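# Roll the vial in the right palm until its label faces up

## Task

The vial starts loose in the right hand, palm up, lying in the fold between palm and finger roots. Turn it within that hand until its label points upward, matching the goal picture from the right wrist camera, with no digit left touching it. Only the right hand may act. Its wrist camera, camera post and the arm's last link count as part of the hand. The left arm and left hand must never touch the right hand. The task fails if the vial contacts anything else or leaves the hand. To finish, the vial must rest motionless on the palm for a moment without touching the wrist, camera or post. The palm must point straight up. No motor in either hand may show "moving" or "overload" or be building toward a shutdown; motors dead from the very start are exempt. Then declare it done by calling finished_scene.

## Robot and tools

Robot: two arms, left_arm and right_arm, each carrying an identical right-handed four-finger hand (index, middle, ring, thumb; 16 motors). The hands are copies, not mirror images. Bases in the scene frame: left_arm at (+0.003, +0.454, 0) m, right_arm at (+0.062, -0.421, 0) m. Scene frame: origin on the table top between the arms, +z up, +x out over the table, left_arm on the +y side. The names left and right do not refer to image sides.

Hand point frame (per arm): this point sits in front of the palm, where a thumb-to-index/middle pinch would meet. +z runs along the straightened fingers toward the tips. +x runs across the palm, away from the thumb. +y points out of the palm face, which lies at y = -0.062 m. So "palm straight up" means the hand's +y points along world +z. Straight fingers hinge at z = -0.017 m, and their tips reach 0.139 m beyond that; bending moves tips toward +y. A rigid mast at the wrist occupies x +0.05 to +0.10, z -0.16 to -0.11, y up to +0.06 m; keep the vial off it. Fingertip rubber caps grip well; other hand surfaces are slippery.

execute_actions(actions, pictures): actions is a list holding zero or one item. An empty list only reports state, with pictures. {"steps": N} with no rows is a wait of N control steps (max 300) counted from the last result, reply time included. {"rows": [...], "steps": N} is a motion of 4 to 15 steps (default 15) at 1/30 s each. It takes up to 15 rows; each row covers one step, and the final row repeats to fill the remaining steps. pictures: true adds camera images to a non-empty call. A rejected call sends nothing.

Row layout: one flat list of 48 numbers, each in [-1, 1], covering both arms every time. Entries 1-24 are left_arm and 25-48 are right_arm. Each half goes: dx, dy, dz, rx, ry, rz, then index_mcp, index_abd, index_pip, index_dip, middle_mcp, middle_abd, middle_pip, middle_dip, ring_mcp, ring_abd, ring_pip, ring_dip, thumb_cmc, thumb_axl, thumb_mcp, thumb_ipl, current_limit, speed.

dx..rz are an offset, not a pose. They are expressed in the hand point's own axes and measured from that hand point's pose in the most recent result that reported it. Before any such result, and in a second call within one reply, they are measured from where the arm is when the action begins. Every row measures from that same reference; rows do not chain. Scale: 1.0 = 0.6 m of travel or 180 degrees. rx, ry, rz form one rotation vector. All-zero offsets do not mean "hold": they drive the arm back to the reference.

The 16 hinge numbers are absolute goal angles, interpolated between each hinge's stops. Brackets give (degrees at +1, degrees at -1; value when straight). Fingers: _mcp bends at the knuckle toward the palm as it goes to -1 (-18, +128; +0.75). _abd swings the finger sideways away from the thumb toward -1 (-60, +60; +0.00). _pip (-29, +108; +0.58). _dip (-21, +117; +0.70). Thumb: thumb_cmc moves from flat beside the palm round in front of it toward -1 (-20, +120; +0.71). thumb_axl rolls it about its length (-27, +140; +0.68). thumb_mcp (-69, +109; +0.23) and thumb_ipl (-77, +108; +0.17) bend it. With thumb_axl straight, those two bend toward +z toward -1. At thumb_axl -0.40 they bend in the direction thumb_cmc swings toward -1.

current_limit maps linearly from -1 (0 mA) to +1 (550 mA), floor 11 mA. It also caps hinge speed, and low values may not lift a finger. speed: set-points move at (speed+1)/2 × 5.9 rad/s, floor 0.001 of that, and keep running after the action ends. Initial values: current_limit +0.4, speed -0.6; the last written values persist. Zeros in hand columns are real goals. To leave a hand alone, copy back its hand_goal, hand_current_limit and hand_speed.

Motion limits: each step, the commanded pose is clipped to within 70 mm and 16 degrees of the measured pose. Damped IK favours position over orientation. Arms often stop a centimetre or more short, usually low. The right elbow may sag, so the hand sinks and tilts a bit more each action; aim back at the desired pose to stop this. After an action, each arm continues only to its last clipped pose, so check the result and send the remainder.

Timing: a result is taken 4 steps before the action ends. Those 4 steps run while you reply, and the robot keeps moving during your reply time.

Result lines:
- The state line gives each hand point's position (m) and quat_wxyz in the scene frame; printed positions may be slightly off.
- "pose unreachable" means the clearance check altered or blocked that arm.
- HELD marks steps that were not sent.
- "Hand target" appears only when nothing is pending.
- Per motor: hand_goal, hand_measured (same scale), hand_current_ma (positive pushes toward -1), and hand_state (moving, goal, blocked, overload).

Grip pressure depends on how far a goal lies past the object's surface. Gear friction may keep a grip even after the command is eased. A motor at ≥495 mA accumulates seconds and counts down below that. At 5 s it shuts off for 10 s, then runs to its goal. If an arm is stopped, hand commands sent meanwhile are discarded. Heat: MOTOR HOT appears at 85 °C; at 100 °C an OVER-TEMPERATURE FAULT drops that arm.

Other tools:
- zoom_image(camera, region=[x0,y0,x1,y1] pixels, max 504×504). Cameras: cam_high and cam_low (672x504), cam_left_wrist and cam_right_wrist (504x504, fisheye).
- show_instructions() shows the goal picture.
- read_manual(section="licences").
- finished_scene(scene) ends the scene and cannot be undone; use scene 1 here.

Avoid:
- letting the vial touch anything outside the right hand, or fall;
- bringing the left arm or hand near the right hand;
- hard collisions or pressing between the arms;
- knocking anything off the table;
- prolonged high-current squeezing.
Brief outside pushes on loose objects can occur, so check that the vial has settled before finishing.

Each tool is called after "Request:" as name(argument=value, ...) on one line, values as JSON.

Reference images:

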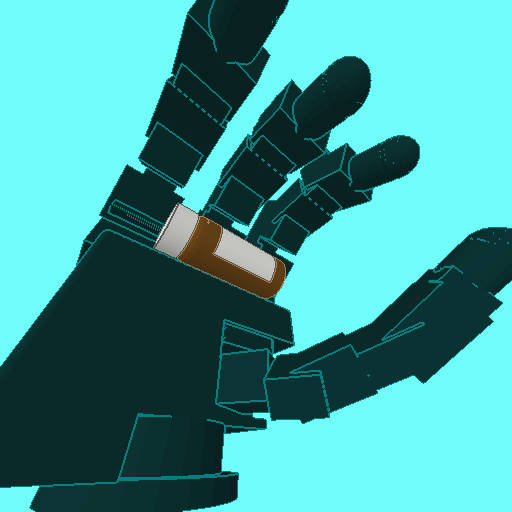

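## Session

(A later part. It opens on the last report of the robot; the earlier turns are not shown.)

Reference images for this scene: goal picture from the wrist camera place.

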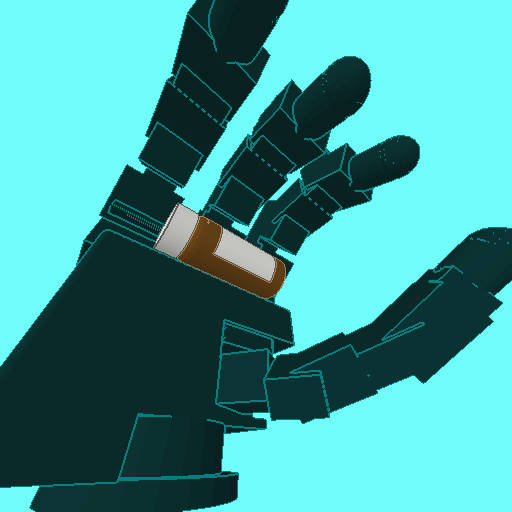

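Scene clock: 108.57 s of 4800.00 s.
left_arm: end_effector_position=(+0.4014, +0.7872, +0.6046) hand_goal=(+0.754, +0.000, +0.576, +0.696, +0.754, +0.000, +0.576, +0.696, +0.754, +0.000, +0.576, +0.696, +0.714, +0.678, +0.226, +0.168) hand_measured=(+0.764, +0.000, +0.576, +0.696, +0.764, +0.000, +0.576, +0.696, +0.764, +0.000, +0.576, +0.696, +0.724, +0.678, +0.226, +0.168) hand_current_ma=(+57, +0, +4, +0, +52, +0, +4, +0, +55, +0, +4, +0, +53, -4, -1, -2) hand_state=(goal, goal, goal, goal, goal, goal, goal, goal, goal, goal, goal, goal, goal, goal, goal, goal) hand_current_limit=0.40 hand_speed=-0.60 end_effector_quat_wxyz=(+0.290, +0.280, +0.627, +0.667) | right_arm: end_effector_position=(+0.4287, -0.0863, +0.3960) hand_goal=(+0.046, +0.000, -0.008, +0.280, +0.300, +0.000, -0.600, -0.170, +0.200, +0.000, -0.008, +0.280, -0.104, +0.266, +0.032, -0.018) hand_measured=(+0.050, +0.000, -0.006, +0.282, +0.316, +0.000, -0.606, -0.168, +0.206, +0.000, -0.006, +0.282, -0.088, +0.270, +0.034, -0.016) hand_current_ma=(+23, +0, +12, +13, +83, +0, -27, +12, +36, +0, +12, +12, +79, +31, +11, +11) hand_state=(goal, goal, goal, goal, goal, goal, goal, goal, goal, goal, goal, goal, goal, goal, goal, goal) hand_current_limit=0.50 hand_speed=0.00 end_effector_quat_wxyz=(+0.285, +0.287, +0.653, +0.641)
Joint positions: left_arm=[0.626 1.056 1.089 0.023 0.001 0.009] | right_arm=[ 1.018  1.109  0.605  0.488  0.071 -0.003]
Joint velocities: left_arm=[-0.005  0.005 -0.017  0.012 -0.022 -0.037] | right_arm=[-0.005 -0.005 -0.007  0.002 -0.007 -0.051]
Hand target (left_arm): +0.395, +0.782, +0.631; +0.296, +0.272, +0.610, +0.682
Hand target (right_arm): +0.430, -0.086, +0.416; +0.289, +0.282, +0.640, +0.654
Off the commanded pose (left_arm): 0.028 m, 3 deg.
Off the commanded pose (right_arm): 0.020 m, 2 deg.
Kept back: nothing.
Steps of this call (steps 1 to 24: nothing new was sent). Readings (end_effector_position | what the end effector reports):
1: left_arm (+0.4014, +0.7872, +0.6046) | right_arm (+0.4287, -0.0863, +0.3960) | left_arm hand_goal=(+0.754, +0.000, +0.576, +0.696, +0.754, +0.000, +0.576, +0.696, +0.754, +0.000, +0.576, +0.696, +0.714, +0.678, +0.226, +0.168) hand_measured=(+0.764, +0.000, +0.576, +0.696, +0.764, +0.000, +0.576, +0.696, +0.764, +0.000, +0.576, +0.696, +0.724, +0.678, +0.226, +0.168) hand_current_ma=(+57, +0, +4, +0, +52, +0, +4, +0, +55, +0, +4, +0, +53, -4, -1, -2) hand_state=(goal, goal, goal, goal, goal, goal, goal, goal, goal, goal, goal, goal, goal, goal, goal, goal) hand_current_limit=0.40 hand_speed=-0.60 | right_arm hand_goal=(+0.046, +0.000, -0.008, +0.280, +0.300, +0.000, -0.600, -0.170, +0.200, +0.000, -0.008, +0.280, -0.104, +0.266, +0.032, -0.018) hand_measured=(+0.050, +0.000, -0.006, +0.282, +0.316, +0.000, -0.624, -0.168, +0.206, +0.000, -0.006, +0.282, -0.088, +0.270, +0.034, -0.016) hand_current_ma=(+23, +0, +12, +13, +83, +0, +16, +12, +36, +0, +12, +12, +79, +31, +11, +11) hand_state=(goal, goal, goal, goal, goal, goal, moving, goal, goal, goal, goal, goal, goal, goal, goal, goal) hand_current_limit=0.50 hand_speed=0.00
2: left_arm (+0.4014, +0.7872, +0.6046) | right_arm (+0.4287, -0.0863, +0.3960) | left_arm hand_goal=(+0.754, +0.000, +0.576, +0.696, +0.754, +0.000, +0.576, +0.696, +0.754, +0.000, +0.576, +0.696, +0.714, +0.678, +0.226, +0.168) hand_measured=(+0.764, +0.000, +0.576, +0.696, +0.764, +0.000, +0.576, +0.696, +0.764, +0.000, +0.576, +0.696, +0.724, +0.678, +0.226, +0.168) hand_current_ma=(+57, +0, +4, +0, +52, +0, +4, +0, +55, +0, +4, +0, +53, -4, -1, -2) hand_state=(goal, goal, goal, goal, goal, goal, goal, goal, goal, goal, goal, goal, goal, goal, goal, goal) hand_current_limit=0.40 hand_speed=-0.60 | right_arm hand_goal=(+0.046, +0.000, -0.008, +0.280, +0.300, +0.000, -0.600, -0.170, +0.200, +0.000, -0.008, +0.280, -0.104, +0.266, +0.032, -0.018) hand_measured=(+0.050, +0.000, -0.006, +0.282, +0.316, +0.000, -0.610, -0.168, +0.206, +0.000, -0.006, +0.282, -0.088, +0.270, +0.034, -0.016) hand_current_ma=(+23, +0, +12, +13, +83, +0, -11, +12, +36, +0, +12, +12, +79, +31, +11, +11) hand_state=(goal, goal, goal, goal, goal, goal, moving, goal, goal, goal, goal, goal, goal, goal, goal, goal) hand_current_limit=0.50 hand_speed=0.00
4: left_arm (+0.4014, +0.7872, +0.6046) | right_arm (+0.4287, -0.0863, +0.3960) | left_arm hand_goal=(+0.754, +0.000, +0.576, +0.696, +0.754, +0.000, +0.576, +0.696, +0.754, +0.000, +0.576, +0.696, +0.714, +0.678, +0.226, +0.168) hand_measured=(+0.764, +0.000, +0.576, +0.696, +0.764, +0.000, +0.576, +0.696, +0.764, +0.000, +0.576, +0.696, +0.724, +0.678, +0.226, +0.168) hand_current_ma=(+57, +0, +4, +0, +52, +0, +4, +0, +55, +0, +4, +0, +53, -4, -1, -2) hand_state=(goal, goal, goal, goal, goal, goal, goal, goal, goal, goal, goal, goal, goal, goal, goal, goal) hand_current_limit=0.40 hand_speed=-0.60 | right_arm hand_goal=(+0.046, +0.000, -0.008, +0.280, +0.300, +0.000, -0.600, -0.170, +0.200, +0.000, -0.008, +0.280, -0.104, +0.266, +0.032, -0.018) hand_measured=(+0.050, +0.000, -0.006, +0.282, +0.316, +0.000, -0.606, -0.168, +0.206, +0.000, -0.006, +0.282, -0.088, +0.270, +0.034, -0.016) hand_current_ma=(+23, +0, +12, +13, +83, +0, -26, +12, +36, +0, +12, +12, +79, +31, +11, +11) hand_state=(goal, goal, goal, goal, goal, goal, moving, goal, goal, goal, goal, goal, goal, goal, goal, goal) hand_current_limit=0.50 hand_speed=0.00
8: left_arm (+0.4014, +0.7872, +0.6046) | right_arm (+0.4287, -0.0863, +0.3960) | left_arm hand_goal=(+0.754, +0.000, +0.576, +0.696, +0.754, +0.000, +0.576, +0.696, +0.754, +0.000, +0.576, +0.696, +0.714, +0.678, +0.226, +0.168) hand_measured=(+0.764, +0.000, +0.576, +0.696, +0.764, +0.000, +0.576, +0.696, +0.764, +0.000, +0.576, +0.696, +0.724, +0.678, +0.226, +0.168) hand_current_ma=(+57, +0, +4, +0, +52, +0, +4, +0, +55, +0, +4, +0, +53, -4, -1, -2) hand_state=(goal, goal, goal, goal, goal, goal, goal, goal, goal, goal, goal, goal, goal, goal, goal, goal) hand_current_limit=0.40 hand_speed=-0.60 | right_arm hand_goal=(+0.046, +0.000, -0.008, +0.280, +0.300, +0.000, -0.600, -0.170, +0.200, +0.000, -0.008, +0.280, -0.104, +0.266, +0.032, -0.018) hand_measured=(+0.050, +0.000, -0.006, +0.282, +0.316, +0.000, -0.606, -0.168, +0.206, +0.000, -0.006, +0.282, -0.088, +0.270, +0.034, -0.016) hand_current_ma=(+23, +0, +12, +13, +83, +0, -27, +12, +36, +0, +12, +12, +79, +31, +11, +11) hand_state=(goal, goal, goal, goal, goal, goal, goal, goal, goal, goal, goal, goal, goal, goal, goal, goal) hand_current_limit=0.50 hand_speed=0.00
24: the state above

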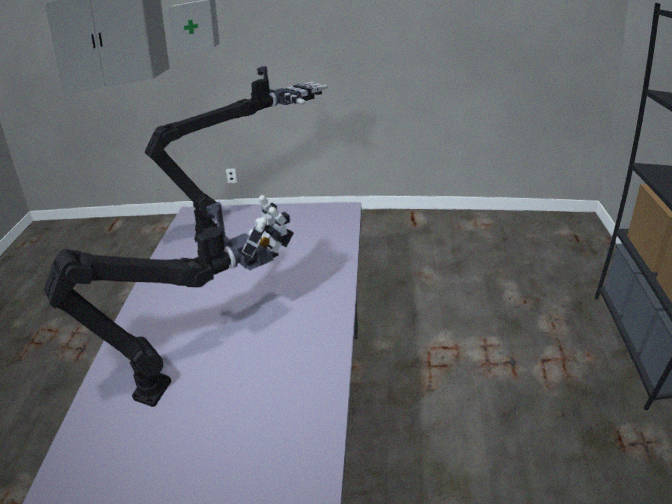

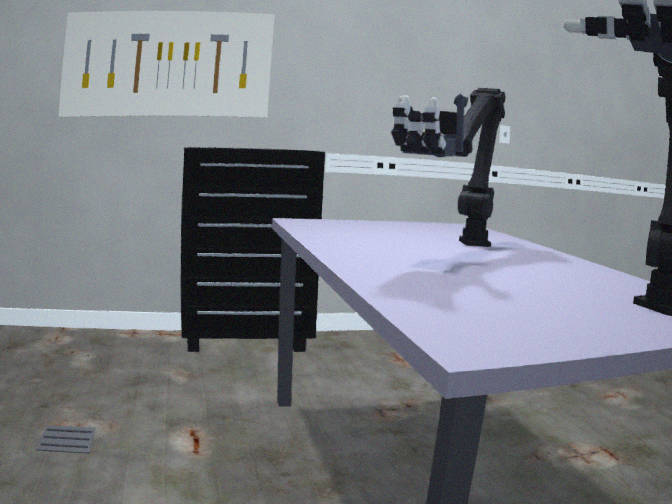

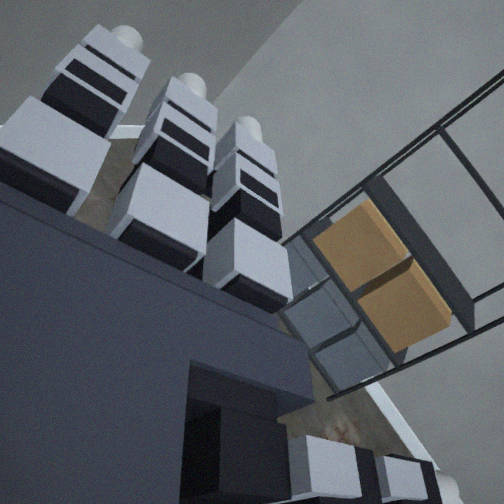

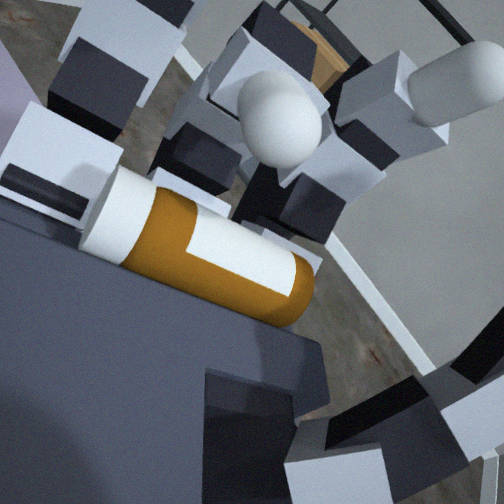

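Request:
execute_actions(actions=[{"rows": [[0,0.0463,-0.0099,-0.0163,0,0,0.754,0,0.576,0.696,0.754,0,0.576,0.696,0.754,0,0.576,0.696,0.714,0.678,0.226,0.168,0.4,-0.6,0,0.0333,0.0025,-0.0123,0,0.001,0.17,0,-0.008,0.28,0.30,0,-0.5,-0.17,0.2,0,-0.008,0.28,-0.104,0.266,0.032,-0.018,0.5,-0.6]], "steps": 12}])

Request:
execute_actions(actions=[{"steps": 20}], pictures=true)

Scene clock: 109.13 s of 4800.00 s.
left_arm: end_effector_position=(+0.4014, +0.7872, +0.6046) hand_goal=(+0.754, +0.000, +0.576, +0.696, +0.754, +0.000, +0.576, +0.696, +0.754, +0.000, +0.576, +0.696, +0.714, +0.678, +0.226, +0.168) hand_measured=(+0.764, +0.000, +0.576, +0.696, +0.764, +0.000, +0.576, +0.696, +0.764, +0.000, +0.576, +0.696, +0.724, +0.678, +0.226, +0.168) hand_current_ma=(+57, +0, +4, +0, +52, +0, +4, +0, +55, +0, +4, +0, +53, -4, -1, -2) hand_state=(goal, goal, goal, goal, goal, goal, goal, goal, goal, goal, goal, goal, goal, goal, goal, goal) hand_current_limit=0.40 hand_speed=-0.60 end_effector_quat_wxyz=(+0.290, +0.280, +0.627, +0.667) | right_arm: end_effector_position=(+0.4287, -0.0863, +0.3960) hand_goal=(+0.170, +0.000, -0.008, +0.280, +0.300, +0.000, -0.500, -0.170, +0.200, +0.000, -0.008, +0.280, -0.104, +0.266, +0.032, -0.018) hand_measured=(+0.174, +0.000, -0.006, +0.282, +0.316, +0.000, -0.504, -0.168, +0.206, +0.000, -0.006, +0.282, -0.088, +0.270, +0.034, -0.016) hand_current_ma=(+37, +0, +11, +13, +83, +0, -22, +12, +36, +0, +12, +12, +79, +31, +11, +11) hand_state=(moving, goal, goal, goal, goal, goal, moving, goal, goal, goal, goal, goal, goal, goal, goal, goal) hand_current_limit=0.50 hand_speed=-0.60 end_effector_quat_wxyz=(+0.285, +0.287, +0.653, +0.641)
Joint positions: left_arm=[0.626 1.056 1.089 0.023 0.001 0.009] | right_arm=[ 1.018  1.109  0.605  0.488  0.071 -0.003]
Joint velocities: left_arm=[-0.015 -0.005  0.007 -0.012 -0.007  0.022] | right_arm=[-0.005 -0.024  0.012  0.022 -0.022 -0.007]
Steps of this call (steps 1 to 9: nothing new was sent; steps 10 to 17: the first 8 steps of this action). Readings (end_effector_position | what the end effector reports):
10: left_arm (+0.4014, +0.7872, +0.6046) | right_arm (+0.4287, -0.0863, +0.3960) | left_arm hand_goal=(+0.754, +0.000, +0.576, +0.696, +0.754, +0.000, +0.576, +0.696, +0.754, +0.000, +0.576, +0.696, +0.714, +0.678, +0.226, +0.168) hand_measured=(+0.764, +0.000, +0.576, +0.696, +0.764, +0.000, +0.576, +0.696, +0.764, +0.000, +0.576, +0.696, +0.724, +0.678, +0.226, +0.168) hand_current_ma=(+57, +0, +4, +0, +52, +0, +4, +0, +55, +0, +4, +0, +53, -4, -1, -2) hand_state=(goal, goal, goal, goal, goal, goal, goal, goal, goal, goal, goal, goal, goal, goal, goal, goal) hand_current_limit=0.40 hand_speed=-0.60 | right_arm hand_goal=(+0.170, +0.000, -0.008, +0.280, +0.300, +0.000, -0.500, -0.170, +0.200, +0.000, -0.008, +0.280, -0.104, +0.266, +0.032, -0.018) hand_measured=(+0.050, +0.000, -0.006, +0.282, +0.316, +0.000, -0.606, -0.168, +0.206, +0.000, -0.006, +0.282, -0.088, +0.270, +0.034, -0.016) hand_current_ma=(+23, +0, +12, +13, +83, +0, -27, +12, +36, +0, +12, +12, +79, +31, +11, +11) hand_state=(moving, goal, goal, goal, goal, goal, moving, goal, goal, goal, goal, goal, goal, goal, goal, goal) hand_current_limit=0.50 hand_speed=-0.60
11: left_arm (+0.4014, +0.7872, +0.6046) | right_arm (+0.4287, -0.0863, +0.3960) | left_arm hand_goal=(+0.754, +0.000, +0.576, +0.696, +0.754, +0.000, +0.576, +0.696, +0.754, +0.000, +0.576, +0.696, +0.714, +0.678, +0.226, +0.168) hand_measured=(+0.764, +0.000, +0.576, +0.696, +0.764, +0.000, +0.576, +0.696, +0.764, +0.000, +0.576, +0.696, +0.724, +0.678, +0.226, +0.168) hand_current_ma=(+57, +0, +4, +0, +52, +0, +4, +0, +55, +0, +4, +0, +53, -4, -1, -2) hand_state=(goal, goal, goal, goal, goal, goal, goal, goal, goal, goal, goal, goal, goal, goal, goal, goal) hand_current_limit=0.40 hand_speed=-0.60 | right_arm hand_goal=(+0.170, +0.000, -0.008, +0.280, +0.300, +0.000, -0.500, -0.170, +0.200, +0.000, -0.008, +0.280, -0.104, +0.266, +0.032, -0.018) hand_measured=(+0.052, +0.000, -0.006, +0.282, +0.316, +0.000, -0.602, -0.168, +0.206, +0.000, -0.006, +0.282, -0.088, +0.270, +0.034, -0.016) hand_current_ma=(-65, +0, +10, +13, +83, +0, -107, +11, +36, +0, +12, +12, +79, +31, +11, +11) hand_state=(moving, goal, goal, goal, goal, goal, moving, goal, goal, goal, goal, goal, goal, goal, goal, goal) hand_current_limit=0.50 hand_speed=-0.60
13: left_arm (+0.4014, +0.7872, +0.6046) | right_arm (+0.4287, -0.0863, +0.3960) | left_arm hand_goal=(+0.754, +0.000, +0.576, +0.696, +0.754, +0.000, +0.576, +0.696, +0.754, +0.000, +0.576, +0.696, +0.714, +0.678, +0.226, +0.168) hand_measured=(+0.764, +0.000, +0.576, +0.696, +0.764, +0.000, +0.576, +0.696, +0.764, +0.000, +0.576, +0.696, +0.724, +0.678, +0.226, +0.168) hand_current_ma=(+57, +0, +4, +0, +52, +0, +4, +0, +55, +0, +4, +0, +53, -4, -1, -2) hand_state=(goal, goal, goal, goal, goal, goal, goal, goal, goal, goal, goal, goal, goal, goal, goal, goal) hand_current_limit=0.40 hand_speed=-0.60 | right_arm hand_goal=(+0.170, +0.000, -0.008, +0.280, +0.300, +0.000, -0.500, -0.170, +0.200, +0.000, -0.008, +0.280, -0.104, +0.266, +0.032, -0.018) hand_measured=(+0.100, +0.000, -0.006, +0.282, +0.316, +0.000, -0.552, -0.168, +0.206, +0.000, -0.006, +0.282, -0.088, +0.270, +0.034, -0.016) hand_current_ma=(-22, +0, +11, +13, +83, +0, -71, +12, +36, +0, +12, +12, +79, +31, +11, +11) hand_state=(moving, goal, goal, goal, goal, goal, moving, goal, goal, goal, goal, goal, goal, goal, goal, goal) hand_current_limit=0.50 hand_speed=-0.60
17: the state above

Scene clock: 109.80 s of 4800.00 s.
left_arm: end_effector_position=(+0.4014, +0.7872, +0.6046) hand_goal=(+0.754, +0.000, +0.576, +0.696, +0.754, +0.000, +0.576, +0.696, +0.754, +0.000, +0.576, +0.696, +0.714, +0.678, +0.226, +0.168) hand_measured=(+0.764, +0.000, +0.576, +0.696, +0.764, +0.000, +0.576, +0.696, +0.764, +0.000, +0.576, +0.696, +0.724, +0.678, +0.226, +0.168) hand_current_ma=(+57, +0, +4, +0, +52, +0, +4, +0, +55, +0, +4, +0, +53, -4, -1, -2) hand_state=(goal, goal, goal, goal, goal, goal, goal, goal, goal, goal, goal, goal, goal, goal, goal, goal) hand_current_limit=0.40 hand_speed=-0.60 end_effector_quat_wxyz=(+0.290, +0.280, +0.627, +0.667) | right_arm: end_effector_position=(+0.4287, -0.0863, +0.3960) hand_goal=(+0.170, +0.000, -0.008, +0.280, +0.300, +0.000, -0.500, -0.170, +0.200, +0.000, -0.008, +0.280, -0.104, +0.266, +0.032, -0.018) hand_measured=(+0.176, +0.000, -0.006, +0.282, +0.316, +0.000, -0.504, -0.168, +0.206, +0.000, -0.006, +0.282, -0.088, +0.270, +0.034, -0.016) hand_current_ma=(+31, +0, +11, +13, +83, +0, -24, +12, +36, +0, +12, +12, +79, +31, +11, +11) hand_state=(goal, goal, goal, goal, goal, goal, goal, goal, goal, goal, goal, goal, goal, goal, goal, goal) hand_current_limit=0.50 hand_speed=-0.60 end_effector_quat_wxyz=(+0.285, +0.287, +0.653, +0.641)
Joint positions: left_arm=[0.626 1.056 1.089 0.023 0.001 0.009] | right_arm=[ 1.018  1.109  0.605  0.488  0.071 -0.003]
Joint velocities: left_arm=[-0.015 -0.015  0.012  0.017  0.037 -0.022] | right_arm=[-0.015 -0.005  0.002 -0.002 -0.007  0.022]
Hand target (left_arm): +0.395, +0.782, +0.631; +0.296, +0.272, +0.610, +0.682
Hand target (right_arm): +0.430, -0.086, +0.416; +0.289, +0.282, +0.640, +0.654
Off the commanded pose (left_arm): 0.028 m, 3 deg.
Off the commanded pose (right_arm): 0.020 m, 2 deg.
Kept back: nothing.
Steps of this call (steps 1 to 4: the last 4 steps of your previous action; steps 5 to 20: nothing new was sent). Readings (end_effector_position | what the end effector reports):
1: left_arm (+0.4014, +0.7872, +0.6046) | right_arm (+0.4287, -0.0863, +0.3960) | left_arm hand_goal=(+0.754, +0.000, +0.576, +0.696, +0.754, +0.000, +0.576, +0.696, +0.754, +0.000, +0.576, +0.696, +0.714, +0.678, +0.226, +0.168) hand_measured=(+0.764, +0.000, +0.576, +0.696, +0.764, +0.000, +0.576, +0.696, +0.764, +0.000, +0.576, +0.696, +0.724, +0.678, +0.226, +0.168) hand_current_ma=(+57, +0, +4, +0, +52, +0, +4, +0, +55, +0, +4, +0, +53, -4, -1, -2) hand_state=(goal, goal, goal, goal, goal, goal, goal, goal, goal, goal, goal, goal, goal, goal, goal, goal) hand_current_limit=0.40 hand_speed=-0.60 | right_arm hand_goal=(+0.170, +0.000, -0.008, +0.280, +0.300, +0.000, -0.500, -0.170, +0.200, +0.000, -0.008, +0.280, -0.104, +0.266, +0.032, -0.018) hand_measured=(+0.176, +0.000, -0.006, +0.282, +0.316, +0.000, -0.504, -0.168, +0.206, +0.000, -0.006, +0.282, -0.088, +0.270, +0.034, -0.016) hand_current_ma=(+32, +0, +11, +13, +83, +0, -23, +12, +36, +0, +12, +12, +79, +31, +11, +11) hand_state=(moving, goal, goal, goal, goal, goal, goal, goal, goal, goal, goal, goal, goal, goal, goal, goal) hand_current_limit=0.50 hand_speed=-0.60
2: left_arm (+0.4014, +0.7872, +0.6046) | right_arm (+0.4287, -0.0863, +0.3960) | left_arm hand_goal=(+0.754, +0.000, +0.576, +0.696, +0.754, +0.000, +0.576, +0.696, +0.754, +0.000, +0.576, +0.696, +0.714, +0.678, +0.226, +0.168) hand_measured=(+0.764, +0.000, +0.576, +0.696, +0.764, +0.000, +0.576, +0.696, +0.764, +0.000, +0.576, +0.696, +0.724, +0.678, +0.226, +0.168) hand_current_ma=(+57, +0, +4, +0, +52, +0, +4, +0, +55, +0, +4, +0, +53, -4, -1, -2) hand_state=(goal, goal, goal, goal, goal, goal, goal, goal, goal, goal, goal, goal, goal, goal, goal, goal) hand_current_limit=0.40 hand_speed=-0.60 | right_arm hand_goal=(+0.170, +0.000, -0.008, +0.280, +0.300, +0.000, -0.500, -0.170, +0.200, +0.000, -0.008, +0.280, -0.104, +0.266, +0.032, -0.018) hand_measured=(+0.176, +0.000, -0.006, +0.282, +0.316, +0.000, -0.504, -0.168, +0.206, +0.000, -0.006, +0.282, -0.088, +0.270, +0.034, -0.016) hand_current_ma=(+31, +0, +11, +13, +83, +0, -24, +12, +36, +0, +12, +12, +79, +31, +11, +11) hand_state=(goal, goal, goal, goal, goal, goal, goal, goal, goal, goal, goal, goal, goal, goal, goal, goal) hand_current_limit=0.50 hand_speed=-0.60
4: left_arm (+0.4014, +0.7872, +0.6046) | right_arm (+0.4287, -0.0863, +0.3960) | left_arm hand_goal=(+0.754, +0.000, +0.576, +0.696, +0.754, +0.000, +0.576, +0.696, +0.754, +0.000, +0.576, +0.696, +0.714, +0.678, +0.226, +0.168) hand_measured=(+0.764, +0.000, +0.576, +0.696, +0.764, +0.000, +0.576, +0.696, +0.764, +0.000, +0.576, +0.696, +0.724, +0.678, +0.226, +0.168) hand_current_ma=(+57, +0, +4, +0, +52, +0, +4, +0, +55, +0, +4, +0, +53, -4, -1, -2) hand_state=(goal, goal, goal, goal, goal, goal, goal, goal, goal, goal, goal, goal, goal, goal, goal, goal) hand_current_limit=0.40 hand_speed=-0.60 | right_arm hand_goal=(+0.170, +0.000, -0.008, +0.280, +0.300, +0.000, -0.500, -0.170, +0.200, +0.000, -0.008, +0.280, -0.104, +0.266, +0.032, -0.018) hand_measured=(+0.176, +0.000, -0.006, +0.282, +0.316, +0.000, -0.504, -0.168, +0.206, +0.000, -0.006, +0.282, -0.088, +0.270, +0.034, -0.016) hand_current_ma=(+31, +0, +11, +13, +83, +0, -24, +12, +36, +0, +12, +12, +79, +31, +11, +11) hand_state=(goal, goal, goal, goal, goal, goal, goal, goal, goal, goal, goal, goal, goal, goal, goal, goal) hand_current_limit=0.50 hand_speed=-0.60
8: left_arm (+0.4014, +0.7872, +0.6046) | right_arm (+0.4287, -0.0863, +0.3960) | left_arm hand_goal=(+0.754, +0.000, +0.576, +0.696, +0.754, +0.000, +0.576, +0.696, +0.754, +0.000, +0.576, +0.696, +0.714, +0.678, +0.226, +0.168) hand_measured=(+0.764, +0.000, +0.576, +0.696, +0.764, +0.000, +0.576, +0.696, +0.764, +0.000, +0.576, +0.696, +0.724, +0.678, +0.226, +0.168) hand_current_ma=(+57, +0, +4, +0, +52, +0, +4, +0, +55, +0, +4, +0, +53, -4, -1, -2) hand_state=(goal, goal, goal, goal, goal, goal, goal, goal, goal, goal, goal, goal, goal, goal, goal, goal) hand_current_limit=0.40 hand_speed=-0.60 | right_arm hand_goal=(+0.170, +0.000, -0.008, +0.280, +0.300, +0.000, -0.500, -0.170, +0.200, +0.000, -0.008, +0.280, -0.104, +0.266, +0.032, -0.018) hand_measured=(+0.176, +0.000, -0.006, +0.282, +0.316, +0.000, -0.504, -0.168, +0.206, +0.000, -0.006, +0.282, -0.088, +0.270, +0.034, -0.016) hand_current_ma=(+31, +0, +11, +13, +83, +0, -24, +12, +36, +0, +12, +12, +79, +31, +11, +11) hand_state=(goal, goal, goal, goal, goal, goal, goal, goal, goal, goal, goal, goal, goal, goal, goal, goal) hand_current_limit=0.50 hand_speed=-0.60
20: the state above

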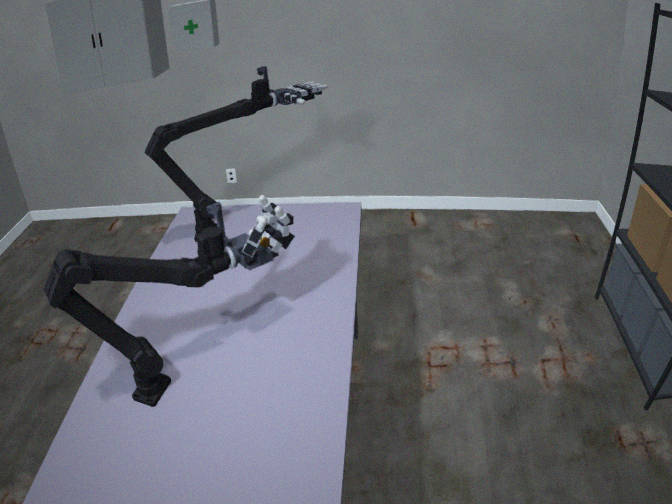

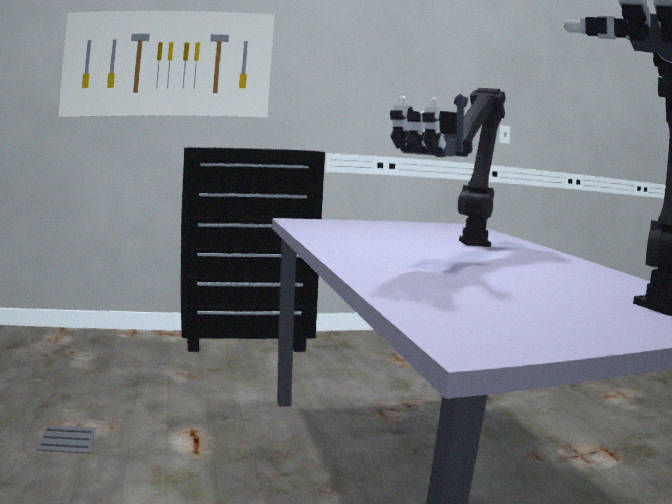

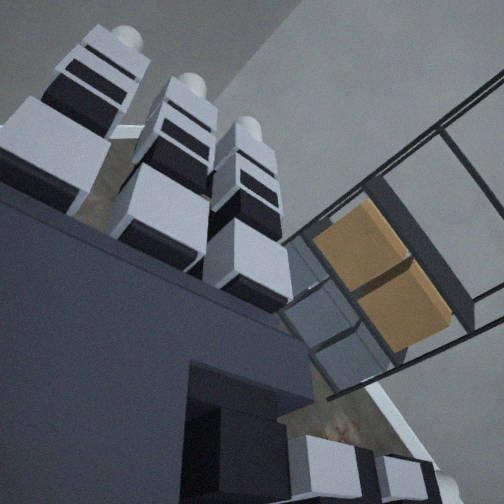

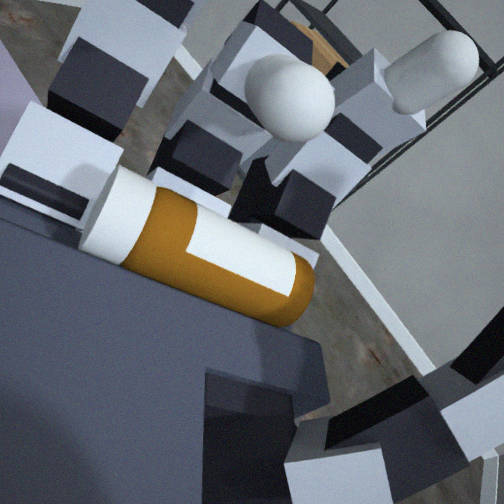

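Request:
execute_actions(actions=[{"steps": 45}])

Request:
finished_scene(scene=1)

Scene clock: 111.30 s of 4800.00 s.
left_arm: end_effector_position=(+0.4014, +0.7872, +0.6046) hand_goal=(+0.754, +0.000, +0.576, +0.696, +0.754, +0.000, +0.576, +0.696, +0.754, +0.000, +0.576, +0.696, +0.714, +0.678, +0.226, +0.168) hand_measured=(+0.764, +0.000, +0.576, +0.696, +0.764, +0.000, +0.576, +0.696, +0.764, +0.000, +0.576, +0.696, +0.724, +0.678, +0.226, +0.168) hand_current_ma=(+57, +0, +4, +0, +52, +0, +4, +0, +55, +0, +4, +0, +53, -4, -1, -2) hand_state=(goal, goal, goal, goal, goal, goal, goal, goal, goal, goal, goal, goal, goal, goal, goal, goal) hand_current_limit=0.40 hand_speed=-0.60 end_effector_quat_wxyz=(+0.290, +0.280, +0.627, +0.667) | right_arm: end_effector_position=(+0.4287, -0.0863, +0.3960) hand_goal=(+0.170, +0.000, -0.008, +0.280, +0.300, +0.000, -0.500, -0.170, +0.200, +0.000, -0.008, +0.280, -0.104, +0.266, +0.032, -0.018) hand_measured=(+0.176, +0.000, -0.006, +0.282, +0.316, +0.000, -0.504, -0.168, +0.206, +0.000, -0.006, +0.282, -0.088, +0.270, +0.034, -0.016) hand_current_ma=(+31, +0, +11, +13, +83, +0, -24, +12, +36, +0, +12, +12, +79, +31, +11, +11) hand_state=(goal, goal, goal, goal, goal, goal, goal, goal, goal, goal, goal, goal, goal, goal, goal, goal) hand_current_limit=0.50 hand_speed=-0.60 end_effector_quat_wxyz=(+0.285, +0.287, +0.653, +0.641)
Joint positions: left_arm=[0.626 1.056 1.089 0.023 0.001 0.009] | right_arm=[ 1.018  1.109  0.605  0.488  0.071 -0.003]
Joint velocities: left_arm=[ 0.005 -0.005 -0.007  0.002 -0.022  0.007] | right_arm=[-0.005 -0.005  0.002 -0.007 -0.007  0.051]
Hand target (left_arm): +0.395, +0.782, +0.631; +0.296, +0.272, +0.610, +0.682
Hand target (right_arm): +0.430, -0.086, +0.416; +0.289, +0.282, +0.640, +0.654
Off the commanded pose (left_arm): 0.028 m, 3 deg.
Off the commanded pose (right_arm): 0.020 m, 2 deg.
Kept back: nothing.
Steps of this call (steps 1 to 45: nothing new was sent). Readings (end_effector_position | what the end effector reports):
1: left_arm (+0.4014, +0.7872, +0.6046) | right_arm (+0.4287, -0.0863, +0.3960) | left_arm hand_goal=(+0.754, +0.000, +0.576, +0.696, +0.754, +0.000, +0.576, +0.696, +0.754, +0.000, +0.576, +0.696, +0.714, +0.678, +0.226, +0.168) hand_measured=(+0.764, +0.000, +0.576, +0.696, +0.764, +0.000, +0.576, +0.696, +0.764, +0.000, +0.576, +0.696, +0.724, +0.678, +0.226, +0.168) hand_current_ma=(+57, +0, +4, +0, +52, +0, +4, +0, +55, +0, +4, +0, +53, -4, -1, -2) hand_state=(goal, goal, goal, goal, goal, goal, goal, goal, goal, goal, goal, goal, goal, goal, goal, goal) hand_current_limit=0.40 hand_speed=-0.60 | right_arm hand_goal=(+0.170, +0.000, -0.008, +0.280, +0.300, +0.000, -0.500, -0.170, +0.200, +0.000, -0.008, +0.280, -0.104, +0.266, +0.032, -0.018) hand_measured=(+0.176, +0.000, -0.006, +0.282, +0.316, +0.000, -0.504, -0.168, +0.206, +0.000, -0.006, +0.282, -0.088, +0.270, +0.034, -0.016) hand_current_ma=(+31, +0, +11, +13, +83, +0, -24, +12, +36, +0, +12, +12, +79, +31, +11, +11) hand_state=(goal, goal, goal, goal, goal, goal, goal, goal, goal, goal, goal, goal, goal, goal, goal, goal) hand_current_limit=0.50 hand_speed=-0.60
2: left_arm (+0.4014, +0.7872, +0.6046) | right_arm (+0.4287, -0.0863, +0.3960) | left_arm hand_goal=(+0.754, +0.000, +0.576, +0.696, +0.754, +0.000, +0.576, +0.696, +0.754, +0.000, +0.576, +0.696, +0.714, +0.678, +0.226, +0.168) hand_measured=(+0.764, +0.000, +0.576, +0.696, +0.764, +0.000, +0.576, +0.696, +0.764, +0.000, +0.576, +0.696, +0.724, +0.678, +0.226, +0.168) hand_current_ma=(+57, +0, +4, +0, +52, +0, +4, +0, +55, +0, +4, +0, +53, -4, -1, -2) hand_state=(goal, goal, goal, goal, goal, goal, goal, goal, goal, goal, goal, goal, goal, goal, goal, goal) hand_current_limit=0.40 hand_speed=-0.60 | right_arm hand_goal=(+0.170, +0.000, -0.008, +0.280, +0.300, +0.000, -0.500, -0.170, +0.200, +0.000, -0.008, +0.280, -0.104, +0.266, +0.032, -0.018) hand_measured=(+0.176, +0.000, -0.006, +0.282, +0.316, +0.000, -0.504, -0.168, +0.206, +0.000, -0.006, +0.282, -0.088, +0.270, +0.034, -0.016) hand_current_ma=(+31, +0, +11, +13, +83, +0, -24, +12, +36, +0, +12, +12, +79, +31, +11, +11) hand_state=(goal, goal, goal, goal, goal, goal, goal, goal, goal, goal, goal, goal, goal, goal, goal, goal) hand_current_limit=0.50 hand_speed=-0.60
4: left_arm (+0.4014, +0.7872, +0.6046) | right_arm (+0.4287, -0.0863, +0.3960) | left_arm hand_goal=(+0.754, +0.000, +0.576, +0.696, +0.754, +0.000, +0.576, +0.696, +0.754, +0.000, +0.576, +0.696, +0.714, +0.678, +0.226, +0.168) hand_measured=(+0.764, +0.000, +0.576, +0.696, +0.764, +0.000, +0.576, +0.696, +0.764, +0.000, +0.576, +0.696, +0.724, +0.678, +0.226, +0.168) hand_current_ma=(+57, +0, +4, +0, +52, +0, +4, +0, +55, +0, +4, +0, +53, -4, -1, -2) hand_state=(goal, goal, goal, goal, goal, goal, goal, goal, goal, goal, goal, goal, goal, goal, goal, goal) hand_current_limit=0.40 hand_speed=-0.60 | right_arm hand_goal=(+0.170, +0.000, -0.008, +0.280, +0.300, +0.000, -0.500, -0.170, +0.200, +0.000, -0.008, +0.280, -0.104, +0.266, +0.032, -0.018) hand_measured=(+0.176, +0.000, -0.006, +0.282, +0.316, +0.000, -0.504, -0.168, +0.206, +0.000, -0.006, +0.282, -0.088, +0.270, +0.034, -0.016) hand_current_ma=(+31, +0, +11, +13, +83, +0, -24, +12, +36, +0, +12, +12, +79, +31, +11, +11) hand_state=(goal, goal, goal, goal, goal, goal, goal, goal, goal, goal, goal, goal, goal, goal, goal, goal) hand_current_limit=0.50 hand_speed=-0.60
8: left_arm (+0.4014, +0.7872, +0.6046) | right_arm (+0.4287, -0.0863, +0.3960) | left_arm hand_goal=(+0.754, +0.000, +0.576, +0.696, +0.754, +0.000, +0.576, +0.696, +0.754, +0.000, +0.576, +0.696, +0.714, +0.678, +0.226, +0.168) hand_measured=(+0.764, +0.000, +0.576, +0.696, +0.764, +0.000, +0.576, +0.696, +0.764, +0.000, +0.576, +0.696, +0.724, +0.678, +0.226, +0.168) hand_current_ma=(+57, +0, +4, +0, +52, +0, +4, +0, +55, +0, +4, +0, +53, -4, -1, -2) hand_state=(goal, goal, goal, goal, goal, goal, goal, goal, goal, goal, goal, goal, goal, goal, goal, goal) hand_current_limit=0.40 hand_speed=-0.60 | right_arm hand_goal=(+0.170, +0.000, -0.008, +0.280, +0.300, +0.000, -0.500, -0.170, +0.200, +0.000, -0.008, +0.280, -0.104, +0.266, +0.032, -0.018) hand_measured=(+0.176, +0.000, -0.006, +0.282, +0.316, +0.000, -0.504, -0.168, +0.206, +0.000, -0.006, +0.282, -0.088, +0.270, +0.034, -0.016) hand_current_ma=(+31, +0, +11, +13, +83, +0, -24, +12, +36, +0, +12, +12, +79, +31, +11, +11) hand_state=(goal, goal, goal, goal, goal, goal, goal, goal, goal, goal, goal, goal, goal, goal, goal, goal) hand_current_limit=0.50 hand_speed=-0.60
45: the state above

The scene is finished: the task was done.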